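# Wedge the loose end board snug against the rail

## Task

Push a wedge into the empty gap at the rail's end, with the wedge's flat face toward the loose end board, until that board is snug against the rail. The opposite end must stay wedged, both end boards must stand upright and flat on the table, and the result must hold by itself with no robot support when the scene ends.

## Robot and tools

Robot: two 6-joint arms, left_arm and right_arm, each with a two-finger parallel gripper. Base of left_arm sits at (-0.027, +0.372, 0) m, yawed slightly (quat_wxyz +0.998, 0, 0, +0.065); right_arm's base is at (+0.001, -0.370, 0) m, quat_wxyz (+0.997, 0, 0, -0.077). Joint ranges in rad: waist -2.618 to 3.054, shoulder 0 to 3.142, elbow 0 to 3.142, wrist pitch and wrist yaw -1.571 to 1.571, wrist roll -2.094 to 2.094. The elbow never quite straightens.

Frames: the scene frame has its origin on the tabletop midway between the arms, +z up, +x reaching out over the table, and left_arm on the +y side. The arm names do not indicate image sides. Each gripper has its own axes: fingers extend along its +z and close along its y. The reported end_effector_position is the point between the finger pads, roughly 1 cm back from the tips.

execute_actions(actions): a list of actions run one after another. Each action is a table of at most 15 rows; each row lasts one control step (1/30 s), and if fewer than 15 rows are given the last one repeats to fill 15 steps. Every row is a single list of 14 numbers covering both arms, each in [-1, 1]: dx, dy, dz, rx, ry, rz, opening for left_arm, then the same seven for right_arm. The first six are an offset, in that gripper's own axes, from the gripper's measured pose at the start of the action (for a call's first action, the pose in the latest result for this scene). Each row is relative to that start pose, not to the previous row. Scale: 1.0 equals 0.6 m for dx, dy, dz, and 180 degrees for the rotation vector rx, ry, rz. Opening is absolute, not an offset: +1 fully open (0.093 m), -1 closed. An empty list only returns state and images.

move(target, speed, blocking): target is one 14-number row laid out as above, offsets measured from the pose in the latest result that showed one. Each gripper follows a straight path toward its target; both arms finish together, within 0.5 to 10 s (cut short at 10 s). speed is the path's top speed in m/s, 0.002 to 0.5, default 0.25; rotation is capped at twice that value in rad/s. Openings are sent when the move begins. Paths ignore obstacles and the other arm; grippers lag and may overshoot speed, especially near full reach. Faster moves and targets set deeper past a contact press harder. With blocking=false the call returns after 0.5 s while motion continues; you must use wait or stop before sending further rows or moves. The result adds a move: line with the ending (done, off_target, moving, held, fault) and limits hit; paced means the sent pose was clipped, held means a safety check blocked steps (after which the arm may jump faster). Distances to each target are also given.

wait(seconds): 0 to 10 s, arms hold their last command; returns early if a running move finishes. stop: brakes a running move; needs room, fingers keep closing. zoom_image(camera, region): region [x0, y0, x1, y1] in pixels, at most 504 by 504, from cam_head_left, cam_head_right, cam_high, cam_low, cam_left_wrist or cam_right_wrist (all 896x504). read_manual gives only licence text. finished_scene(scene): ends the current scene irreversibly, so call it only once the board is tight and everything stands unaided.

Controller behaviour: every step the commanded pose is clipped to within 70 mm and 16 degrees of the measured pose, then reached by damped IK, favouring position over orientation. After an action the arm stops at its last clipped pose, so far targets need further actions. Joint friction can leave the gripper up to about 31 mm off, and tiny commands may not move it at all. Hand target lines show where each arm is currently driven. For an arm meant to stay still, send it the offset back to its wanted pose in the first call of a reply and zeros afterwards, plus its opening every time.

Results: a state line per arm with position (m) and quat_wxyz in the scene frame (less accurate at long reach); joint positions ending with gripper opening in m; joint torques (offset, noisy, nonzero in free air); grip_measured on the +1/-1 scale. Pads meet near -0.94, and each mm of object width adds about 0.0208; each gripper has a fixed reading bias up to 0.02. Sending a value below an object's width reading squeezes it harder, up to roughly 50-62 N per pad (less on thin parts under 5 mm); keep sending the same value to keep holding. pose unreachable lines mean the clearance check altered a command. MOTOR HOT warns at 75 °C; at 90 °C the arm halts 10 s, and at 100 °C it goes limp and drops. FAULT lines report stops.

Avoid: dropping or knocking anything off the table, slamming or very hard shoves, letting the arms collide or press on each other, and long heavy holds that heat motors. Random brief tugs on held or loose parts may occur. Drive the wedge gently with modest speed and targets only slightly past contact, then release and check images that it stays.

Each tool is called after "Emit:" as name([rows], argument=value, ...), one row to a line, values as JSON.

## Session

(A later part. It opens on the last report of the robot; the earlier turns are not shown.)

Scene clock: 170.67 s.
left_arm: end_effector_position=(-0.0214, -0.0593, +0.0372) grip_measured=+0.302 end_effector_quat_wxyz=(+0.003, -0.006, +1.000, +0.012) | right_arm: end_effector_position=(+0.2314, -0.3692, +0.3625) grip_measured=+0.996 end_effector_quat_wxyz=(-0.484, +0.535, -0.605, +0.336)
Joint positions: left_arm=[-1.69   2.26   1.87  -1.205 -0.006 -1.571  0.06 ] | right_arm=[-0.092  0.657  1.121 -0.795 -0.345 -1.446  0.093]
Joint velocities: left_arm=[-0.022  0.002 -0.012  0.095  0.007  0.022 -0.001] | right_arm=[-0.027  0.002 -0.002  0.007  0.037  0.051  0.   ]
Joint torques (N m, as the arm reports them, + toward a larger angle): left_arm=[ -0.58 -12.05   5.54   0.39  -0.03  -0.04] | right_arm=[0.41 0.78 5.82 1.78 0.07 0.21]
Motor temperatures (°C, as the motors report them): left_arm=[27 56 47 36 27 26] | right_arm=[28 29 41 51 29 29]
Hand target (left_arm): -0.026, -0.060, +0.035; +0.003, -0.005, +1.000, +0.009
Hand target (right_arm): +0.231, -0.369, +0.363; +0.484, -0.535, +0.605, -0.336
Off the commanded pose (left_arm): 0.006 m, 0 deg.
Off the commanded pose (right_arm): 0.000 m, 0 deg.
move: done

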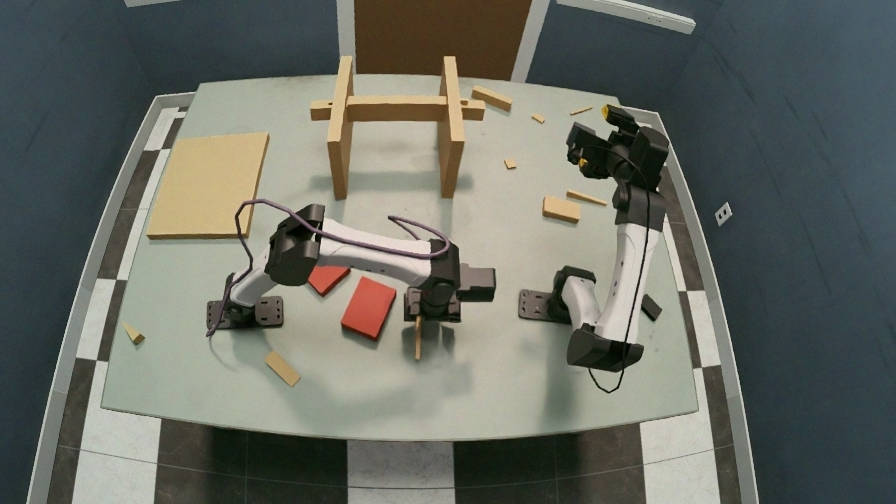

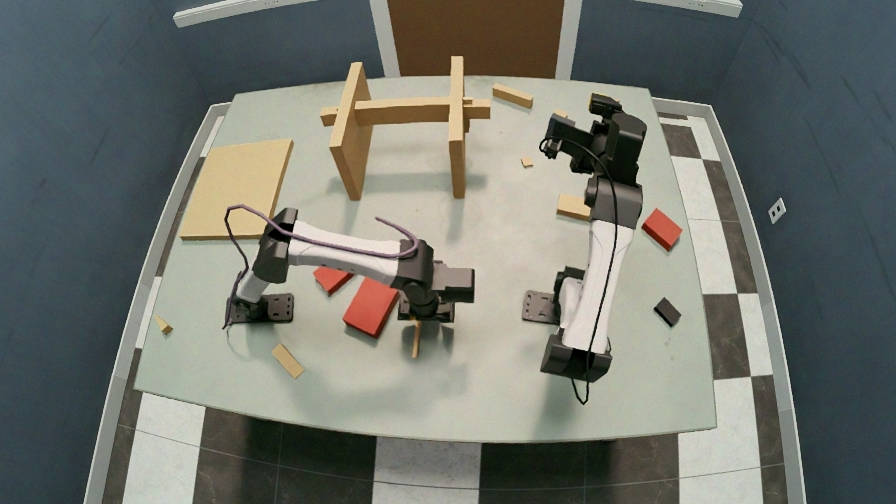

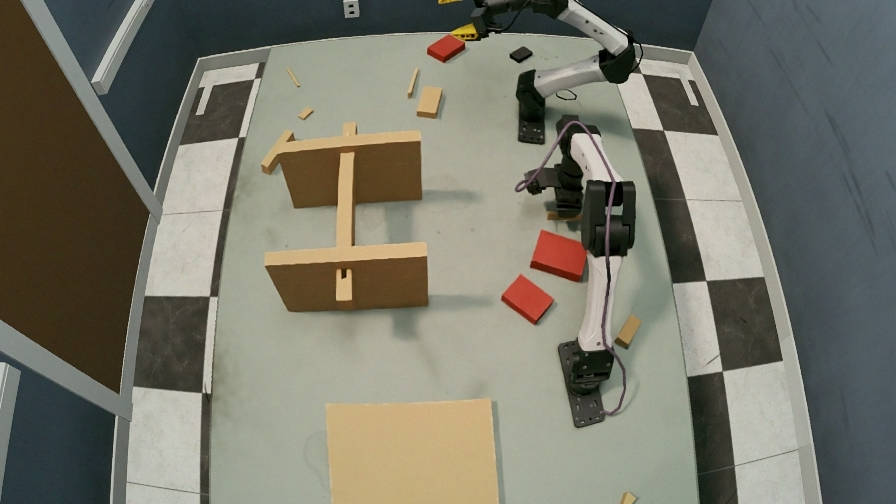

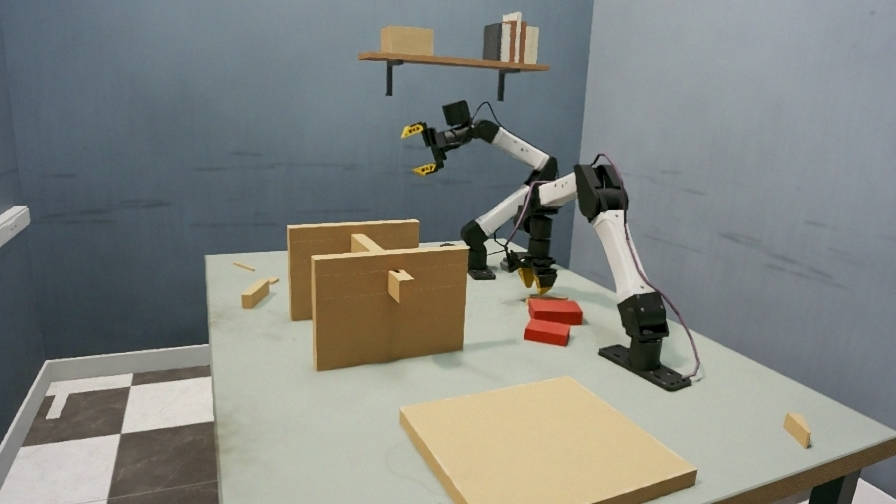

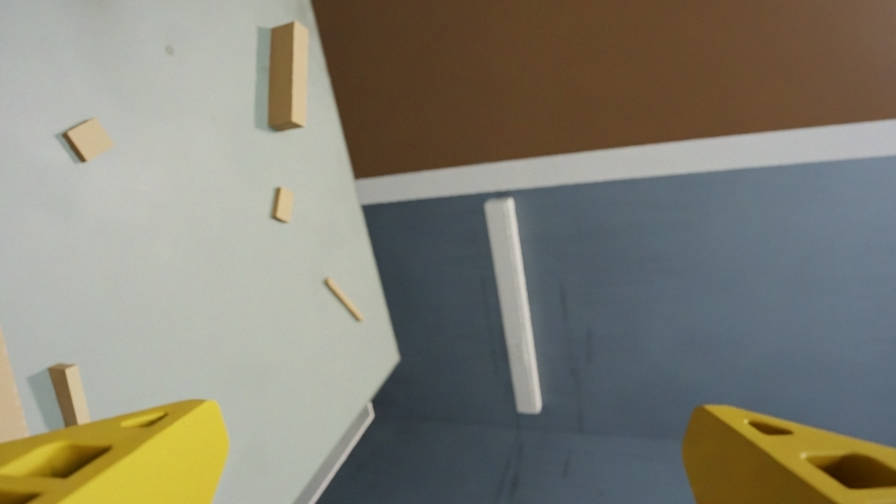

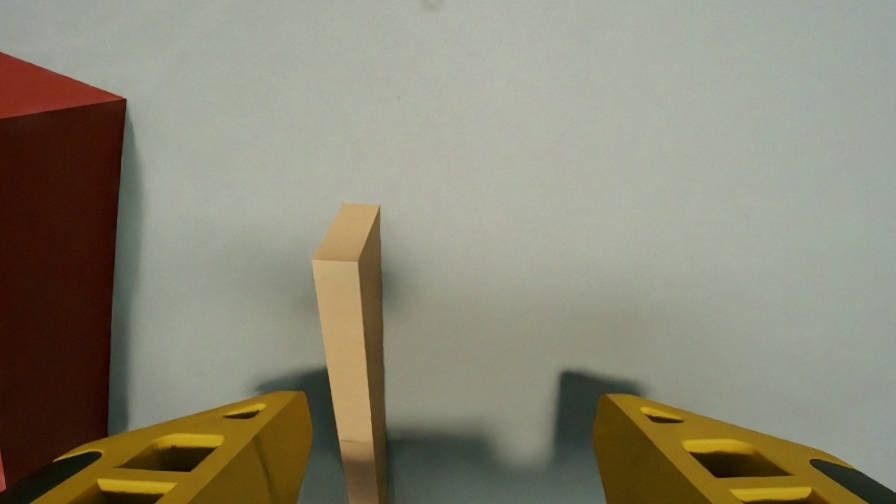

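Emit:
move(target=[0.012, 0.0, 0.027, 0, 0, 0, 0.3, 0, 0, 0, 0, 0, 0, 1], speed=0.03)

Emit:
move(target=[0.0, -0.045, 0.0, 0, 0, 0, 0.3, 0, 0, 0, 0, 0, 0, 1], speed=0.02)

Scene clock: 179.93 s.
left_arm: end_effector_position=(-0.0214, -0.0597, +0.0293) grip_measured=+0.302 end_effector_quat_wxyz=(+0.003, -0.009, +1.000, +0.008) | right_arm: end_effector_position=(+0.2314, -0.3692, +0.3625) grip_measured=+0.996 end_effector_quat_wxyz=(-0.484, +0.535, -0.605, +0.336)
Joint positions: left_arm=[-1.69   2.26   1.838 -1.166 -0.006 -1.578  0.06 ] | right_arm=[-0.092  0.657  1.121 -0.795 -0.345 -1.446  0.093]
Joint velocities: left_arm=[ 0.007  0.007 -0.007  0.022 -0.066 -0.037 -0.001] | right_arm=[-0.022 -0.002  0.002  0.007 -0.007 -0.007 -0.   ]
Joint torques (N m, as the arm reports them, + toward a larger angle): left_arm=[ -0.85 -10.83   5.55   0.44  -0.08  -0.02] | right_arm=[0.4  0.77 5.83 1.78 0.07 0.21]
Motor temperatures (°C, as the motors report them): left_arm=[27 58 46 36 27 26] | right_arm=[28 29 41 51 29 29]
Hand target (left_arm): -0.028, -0.059, +0.021; +0.003, -0.006, +1.000, +0.012
Hand target (right_arm): +0.231, -0.369, +0.363; +0.484, -0.535, +0.605, -0.336
Off the commanded pose (left_arm): 0.011 m, 1 deg.
Off the commanded pose (right_arm): 0.000 m, 0 deg.
move: off_target (left_arm)

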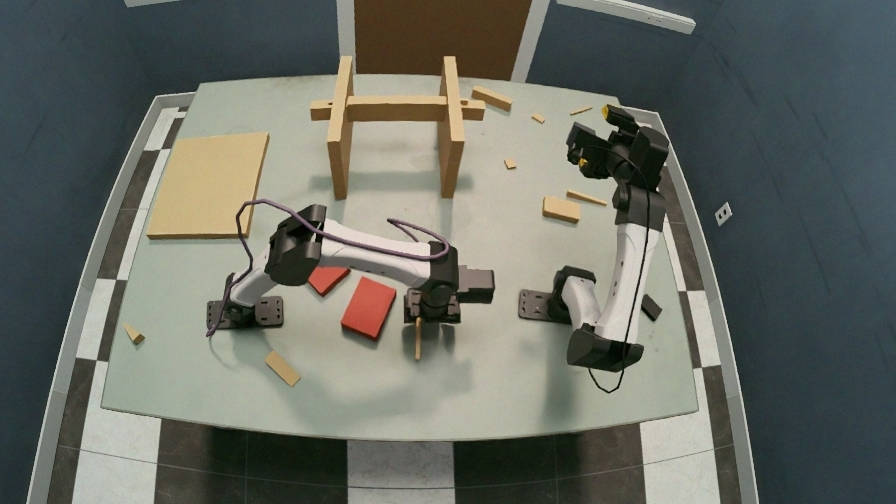

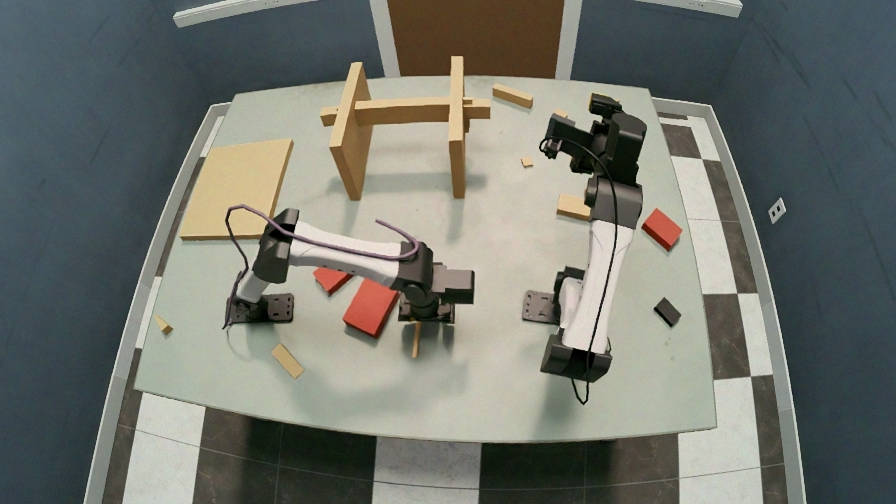

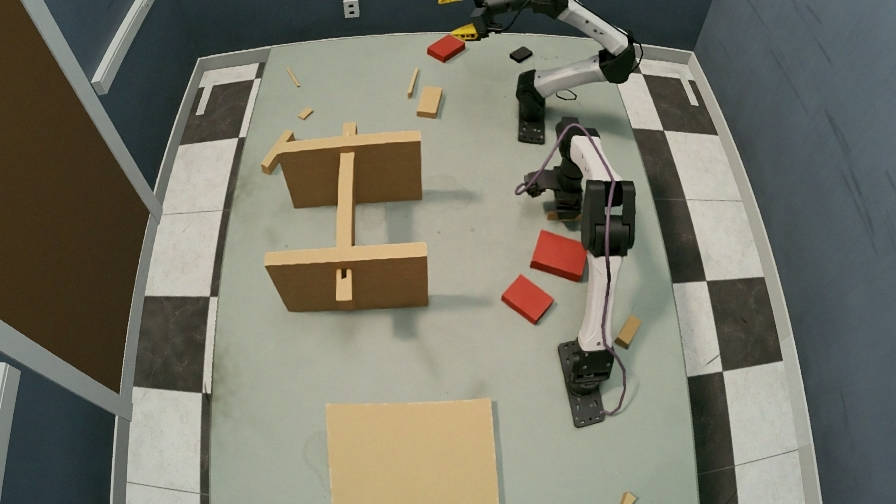

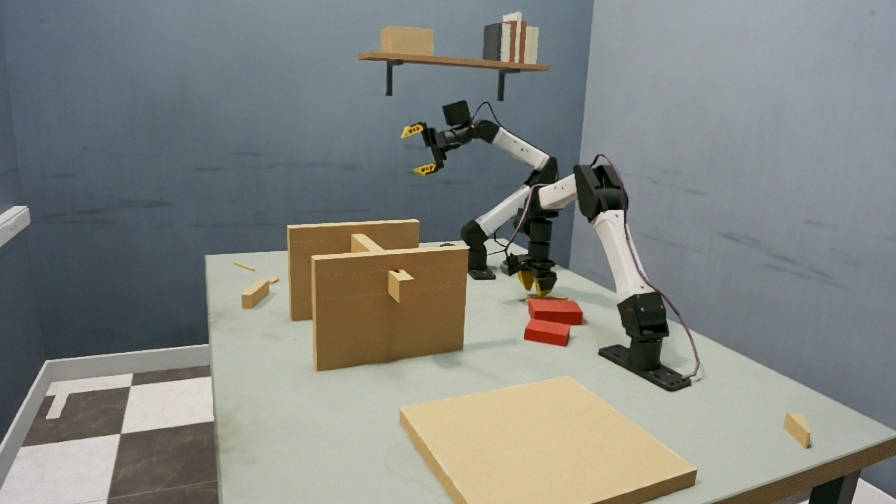

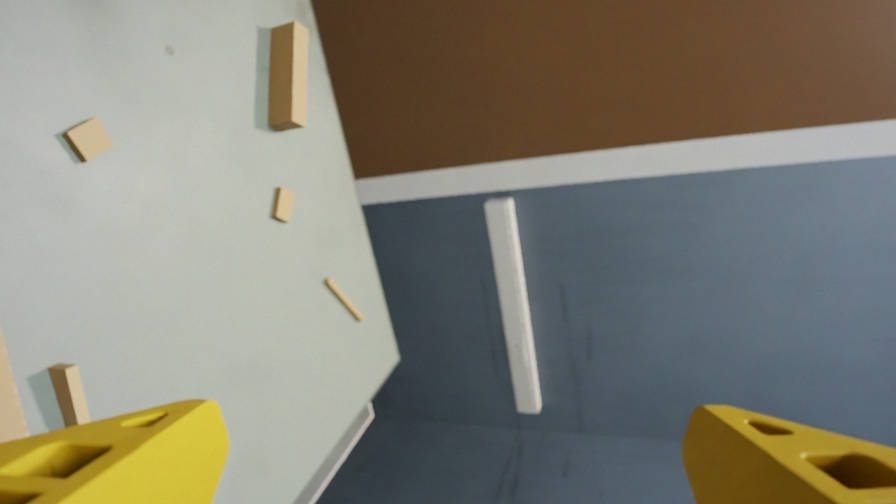

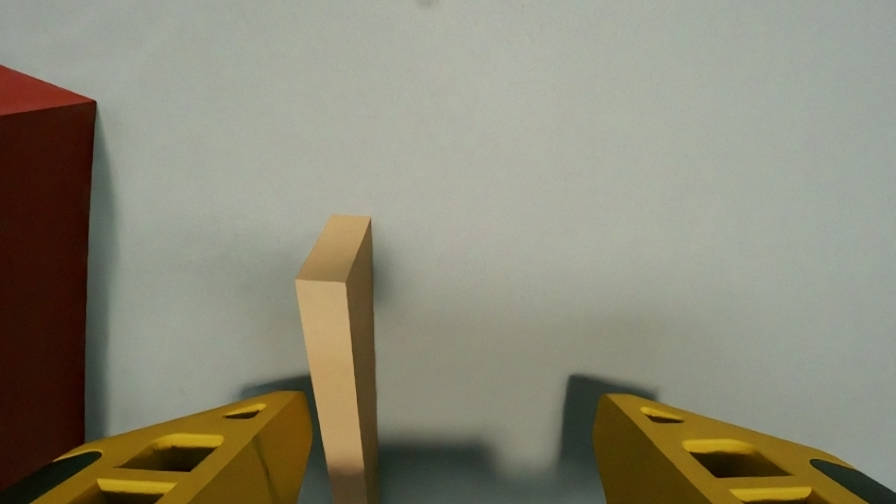

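Scene clock: 181.50 s.
left_arm: end_effector_position=(-0.0211, -0.0854, +0.0280) grip_measured=+0.302 end_effector_quat_wxyz=(+0.003, -0.009, +1.000, +0.007) | right_arm: end_effector_position=(+0.2314, -0.3692, +0.3625) grip_measured=+0.996 end_effector_quat_wxyz=(-0.484, +0.535, -0.605, +0.336)
Joint positions: left_arm=[-1.69   2.375  2.03  -1.24  -0.006 -1.578  0.06 ] | right_arm=[-0.092  0.657  1.121 -0.795 -0.345 -1.446  0.093]
Joint velocities: left_arm=[ 0.012  0.017  0.007 -0.007 -0.081  0.051 -0.   ] | right_arm=[-0.017 -0.007  0.007  0.007  0.051 -0.022 -0.001]
Joint torques (N m, as the arm reports them, + toward a larger angle): left_arm=[  0.13 -11.9    8.43   0.14  -0.05   0.08] | right_arm=[0.41 0.77 5.83 1.78 0.07 0.21]
Motor temperatures (°C, as the motors report them): left_arm=[27 58 46 36 27 26] | right_arm=[28 29 41 51 29 29]
Hand target (left_arm): -0.021, -0.087, +0.030; +0.003, -0.009, +1.000, +0.008
Hand target (right_arm): +0.231, -0.369, +0.363; +0.484, -0.535, +0.605, -0.336
Off the commanded pose (left_arm): 0.002 m, 0 deg.
Off the commanded pose (right_arm): 0.000 m, 0 deg.
move: done

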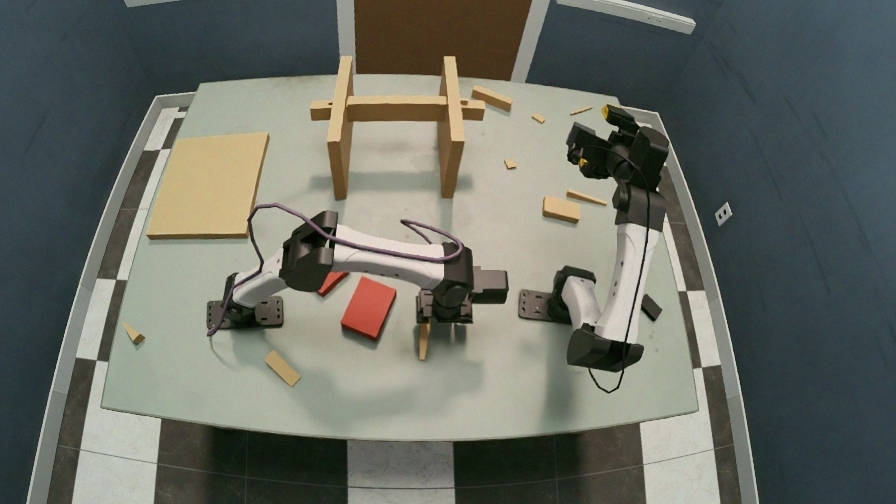

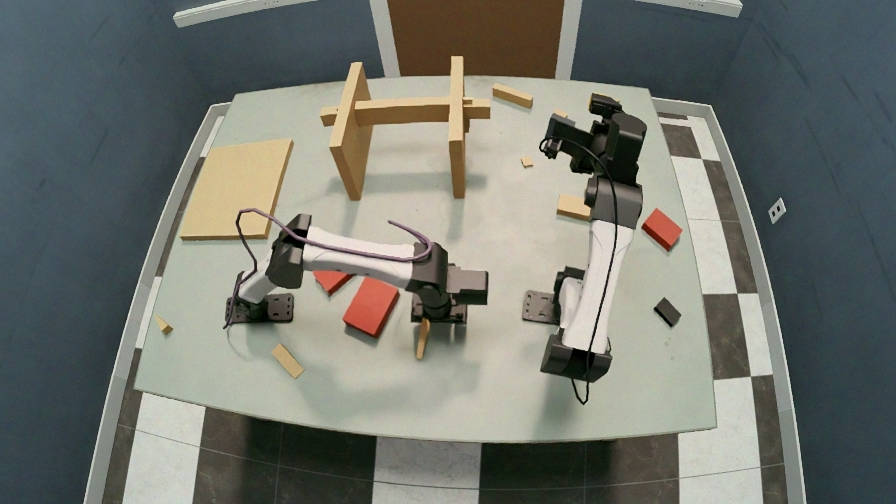

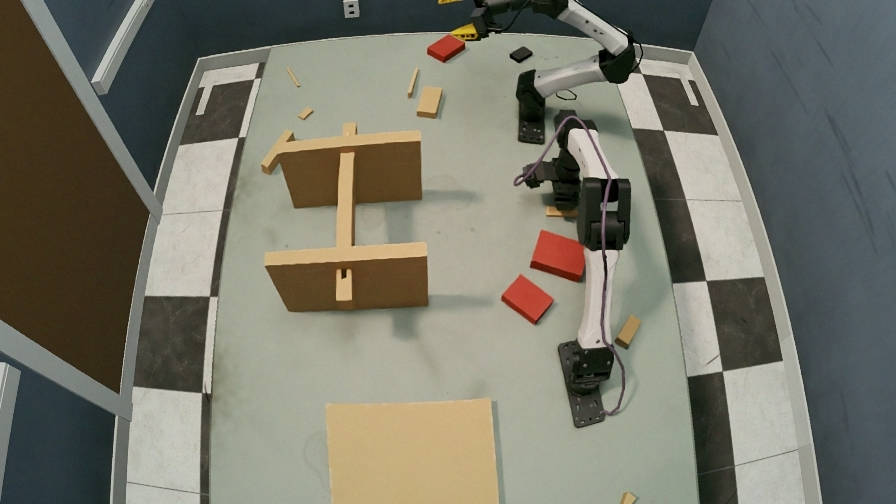

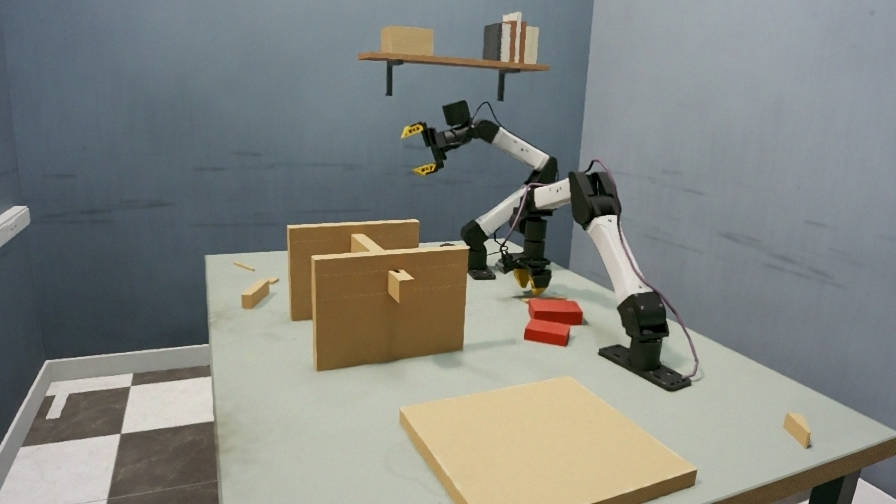

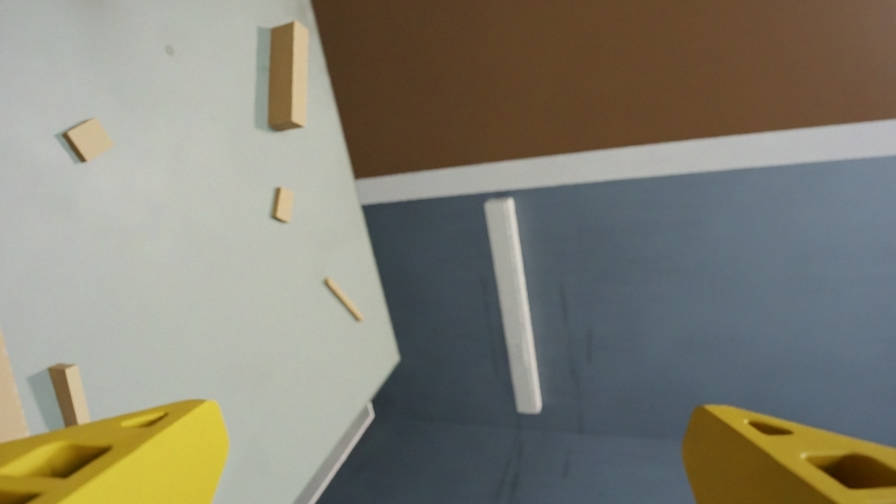

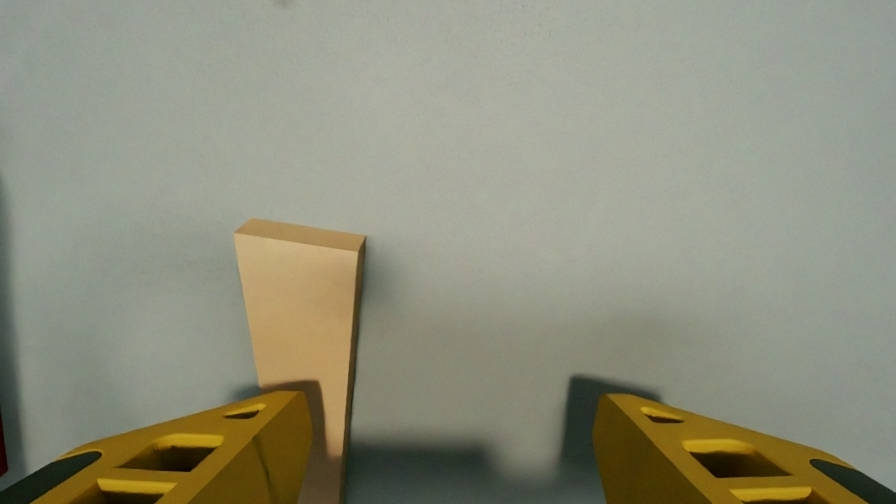

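Emit:
move(target=[-0.05, 0.0503, -0.005, 0, 0, 0.039, 0.1, 0, 0, 0, 0, 0, 0, 1], speed=0.05)

Scene clock: 196.10 s.
left_arm: end_effector_position=(+0.0030, -0.0529, +0.0244) grip_measured=+0.102 end_effector_quat_wxyz=(+0.001, +0.052, +0.998, +0.020) | right_arm: end_effector_position=(+0.2314, -0.3692, +0.3625) grip_measured=+0.996 end_effector_quat_wxyz=(-0.484, +0.535, -0.605, +0.336)
Joint positions: left_arm=[-1.633  2.264  1.824 -1.171 -0.006 -1.398  0.05 ] | right_arm=[-0.092  0.657  1.121 -0.795 -0.345 -1.446  0.093]
Joint velocities: left_arm=[ 0.012 -0.017 -0.007  0.007 -0.007  0.051  0.001] | right_arm=[ 0.022 -0.007  0.007  0.022  0.007  0.066 -0.001]
Joint torques (N m, as the arm reports them, + toward a larger angle): left_arm=[  0.89 -13.93   5.16   0.37  -0.06   0.18] | right_arm=[0.4  0.79 5.82 1.79 0.07 0.21]
Motor temperatures (°C, as the motors report them): left_arm=[27 61 46 36 27 26] | right_arm=[28 29 41 51 29 29]
Hand target (left_arm): +0.007, -0.054, +0.031; +0.002, +0.052, +0.999, +0.007
Hand target (right_arm): +0.231, -0.369, +0.363; +0.484, -0.535, +0.605, -0.336
Off the commanded pose (left_arm): 0.009 m, 2 deg.
Off the commanded pose (right_arm): 0.000 m, 0 deg.
move: done

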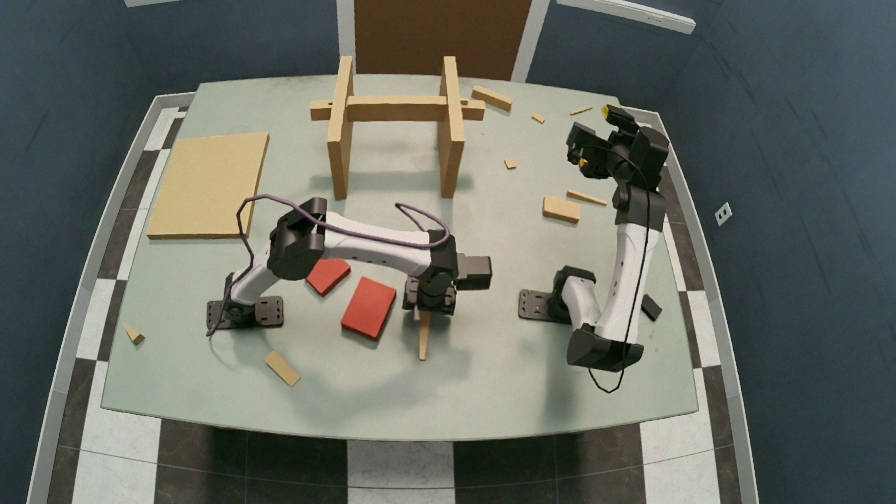

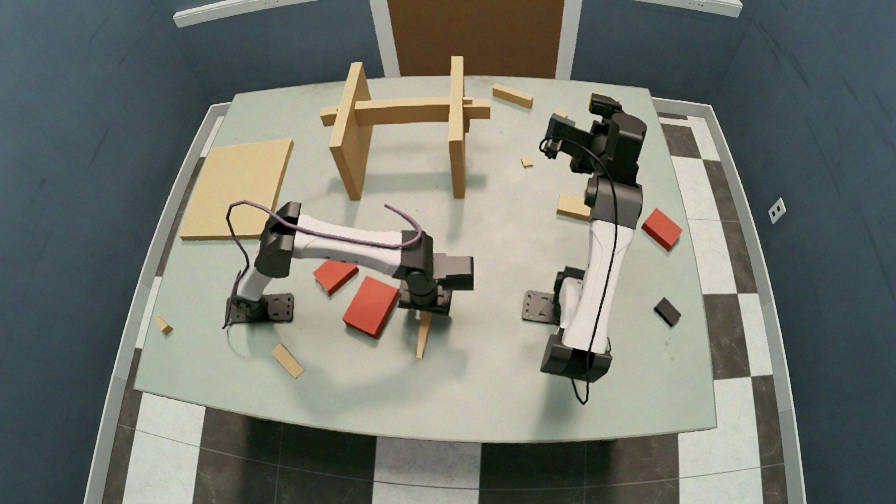

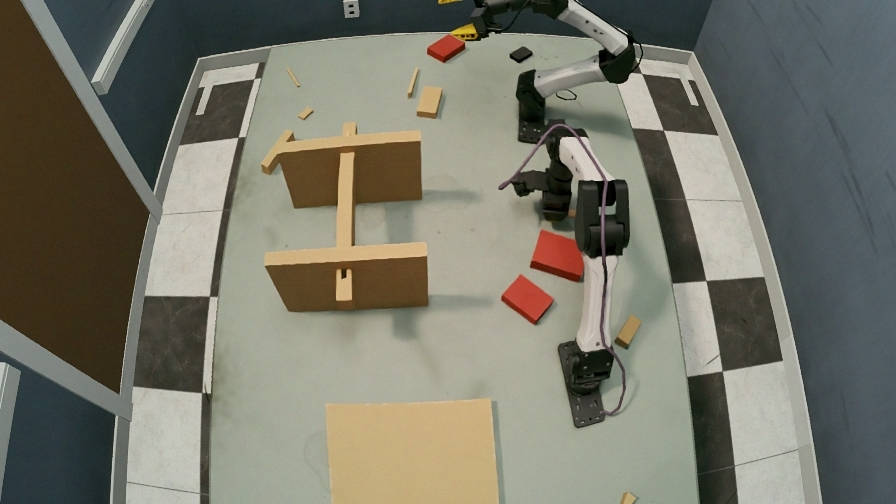

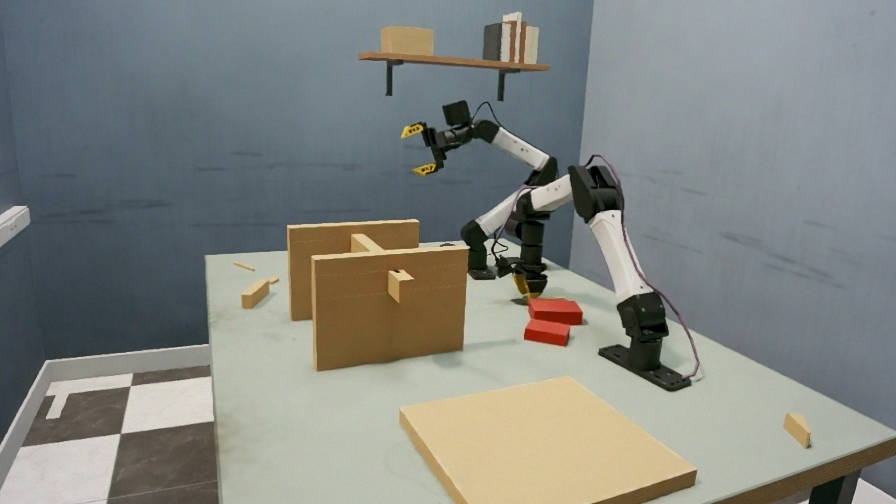

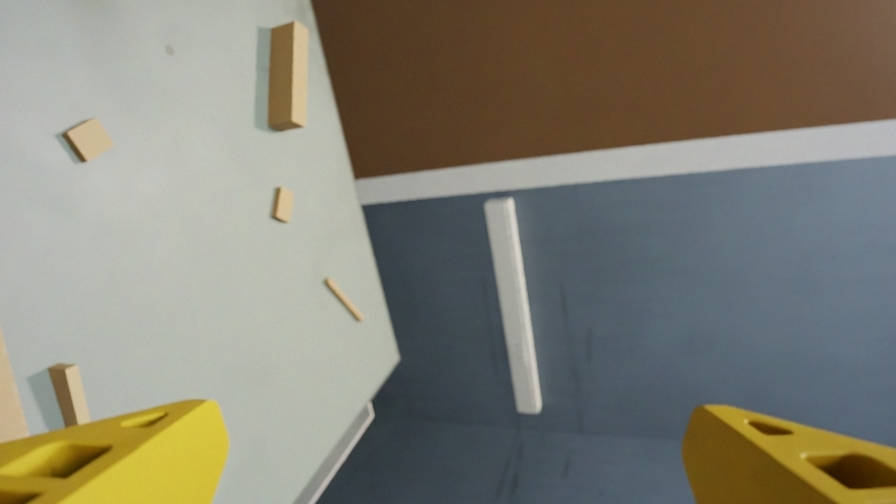

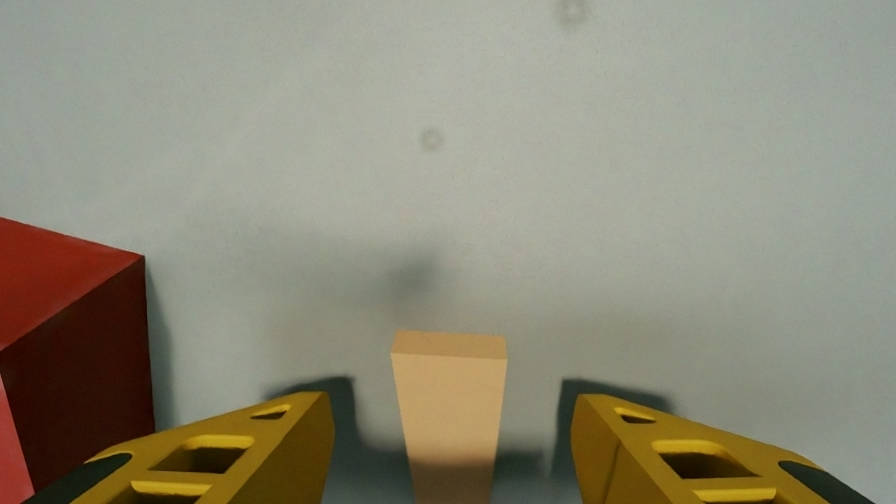

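Emit:
move(target=[0.0, 0.0, 0.027, 0.012, 0, 0, 0.1, 0, 0, 0, 0, 0, 0, 1], speed=0.02)

Scene clock: 203.07 s.
left_arm: end_effector_position=(+0.0028, -0.0500, +0.0093) grip_measured=+0.102 end_effector_quat_wxyz=(+0.001, +0.053, +0.998, +0.013) | right_arm: end_effector_position=(+0.2314, -0.3692, +0.3625) grip_measured=+0.996 end_effector_quat_wxyz=(-0.484, +0.535, -0.605, +0.336)
Joint positions: left_arm=[-1.633  2.252  1.743 -1.087 -0.006 -1.395  0.05 ] | right_arm=[-0.092  0.657  1.121 -0.795 -0.345 -1.446  0.093]
Joint velocities: left_arm=[-0.002 -0.017  0.002 -0.037  0.066 -0.037 -0.001] | right_arm=[-0.002 -0.012  0.002 -0.037 -0.022 -0.022 -0.   ]
Joint torques (N m, as the arm reports them, + toward a larger angle): left_arm=[  0.51 -12.48   4.85   0.65   0.02   0.07] | right_arm=[0.4  0.77 5.83 1.78 0.07 0.21]
Motor temperatures (°C, as the motors report them): left_arm=[27 63 45 36 27 26] | right_arm=[28 29 41 51 29 29]
Hand target (left_arm): +0.003, -0.052, +0.008; -0.000, +0.052, +0.999, +0.002
Hand target (right_arm): +0.231, -0.369, +0.363; +0.484, -0.535, +0.605, -0.336
Off the commanded pose (left_arm): 0.003 m, 1 deg.
Off the commanded pose (right_arm): 0.000 m, 0 deg.
move: done

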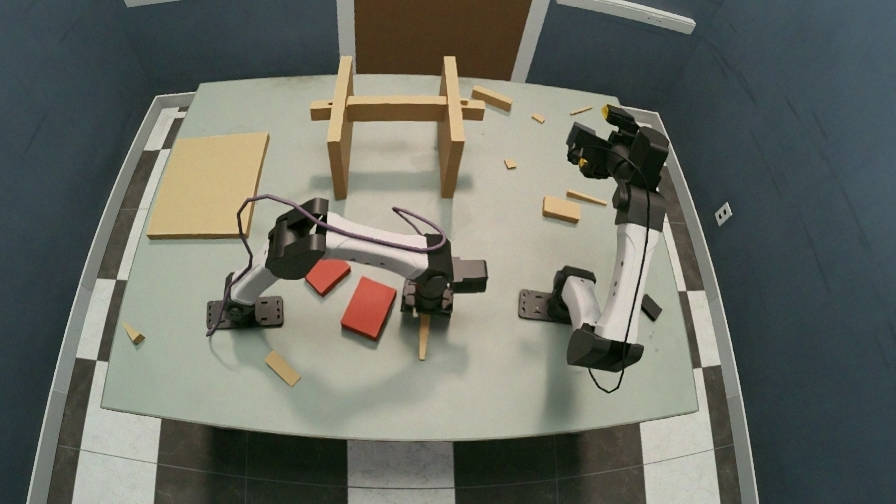

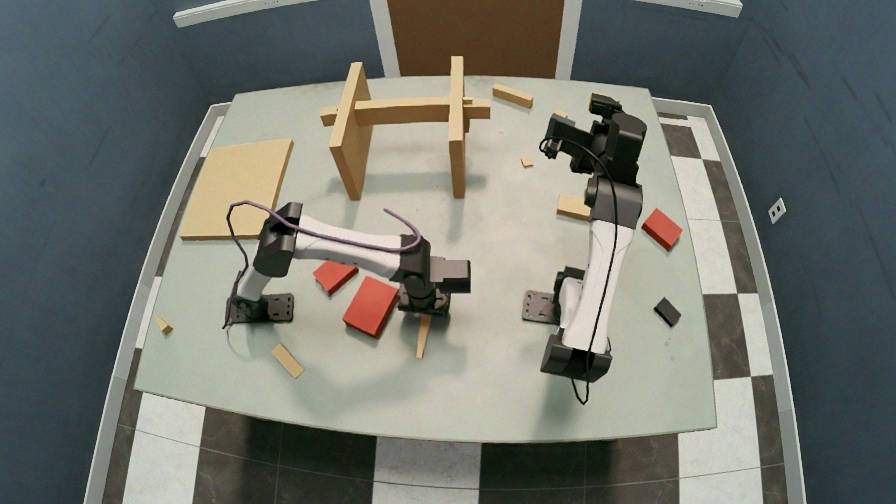

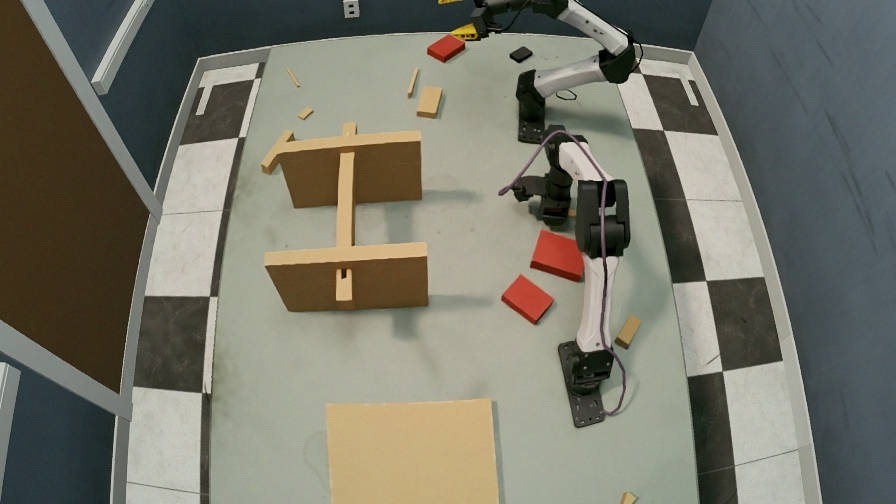

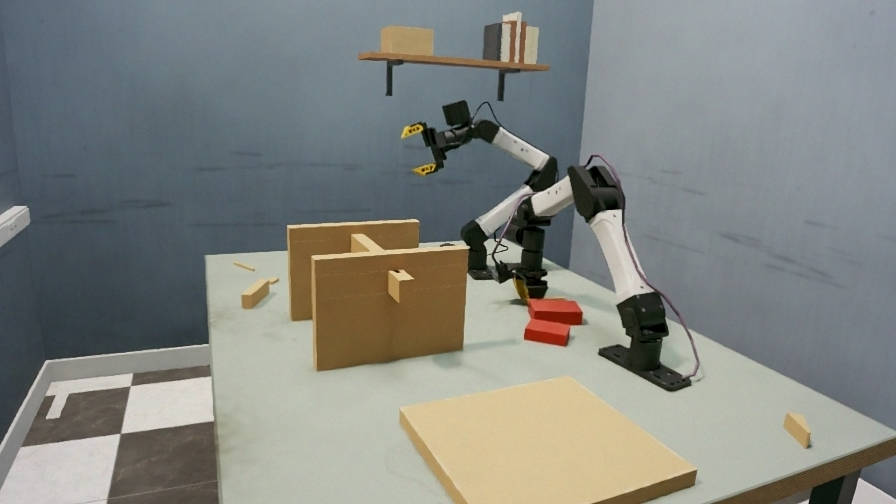

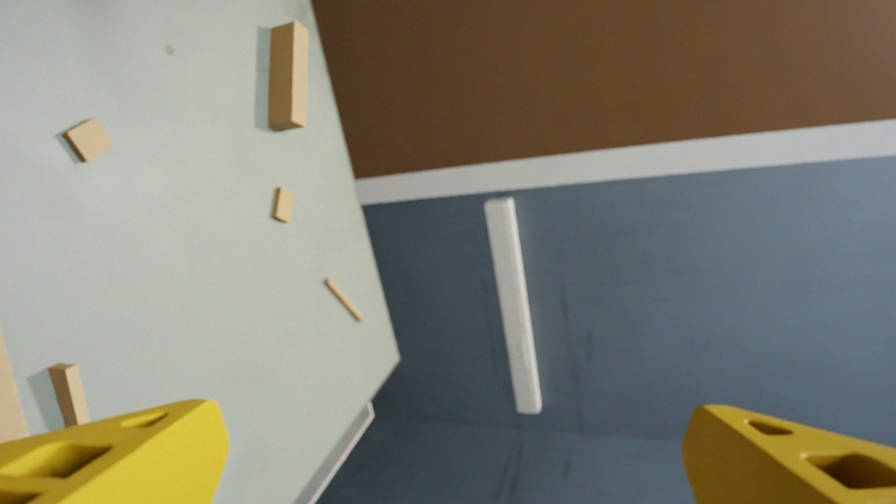

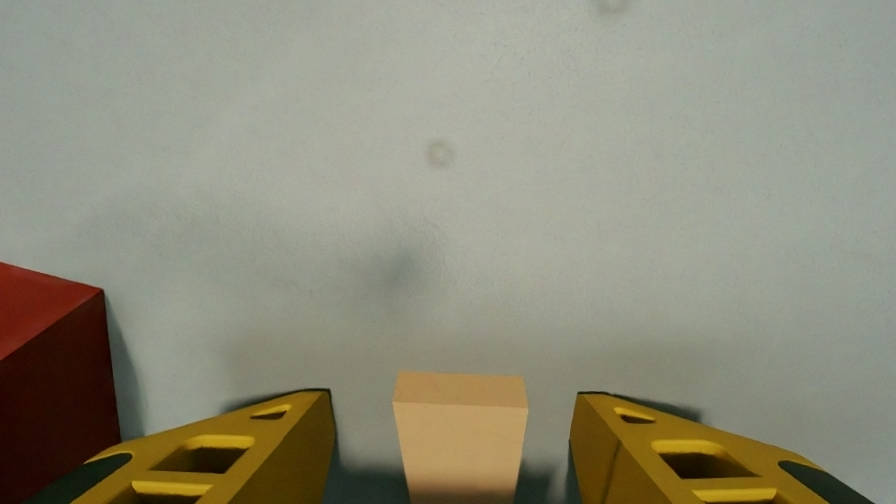

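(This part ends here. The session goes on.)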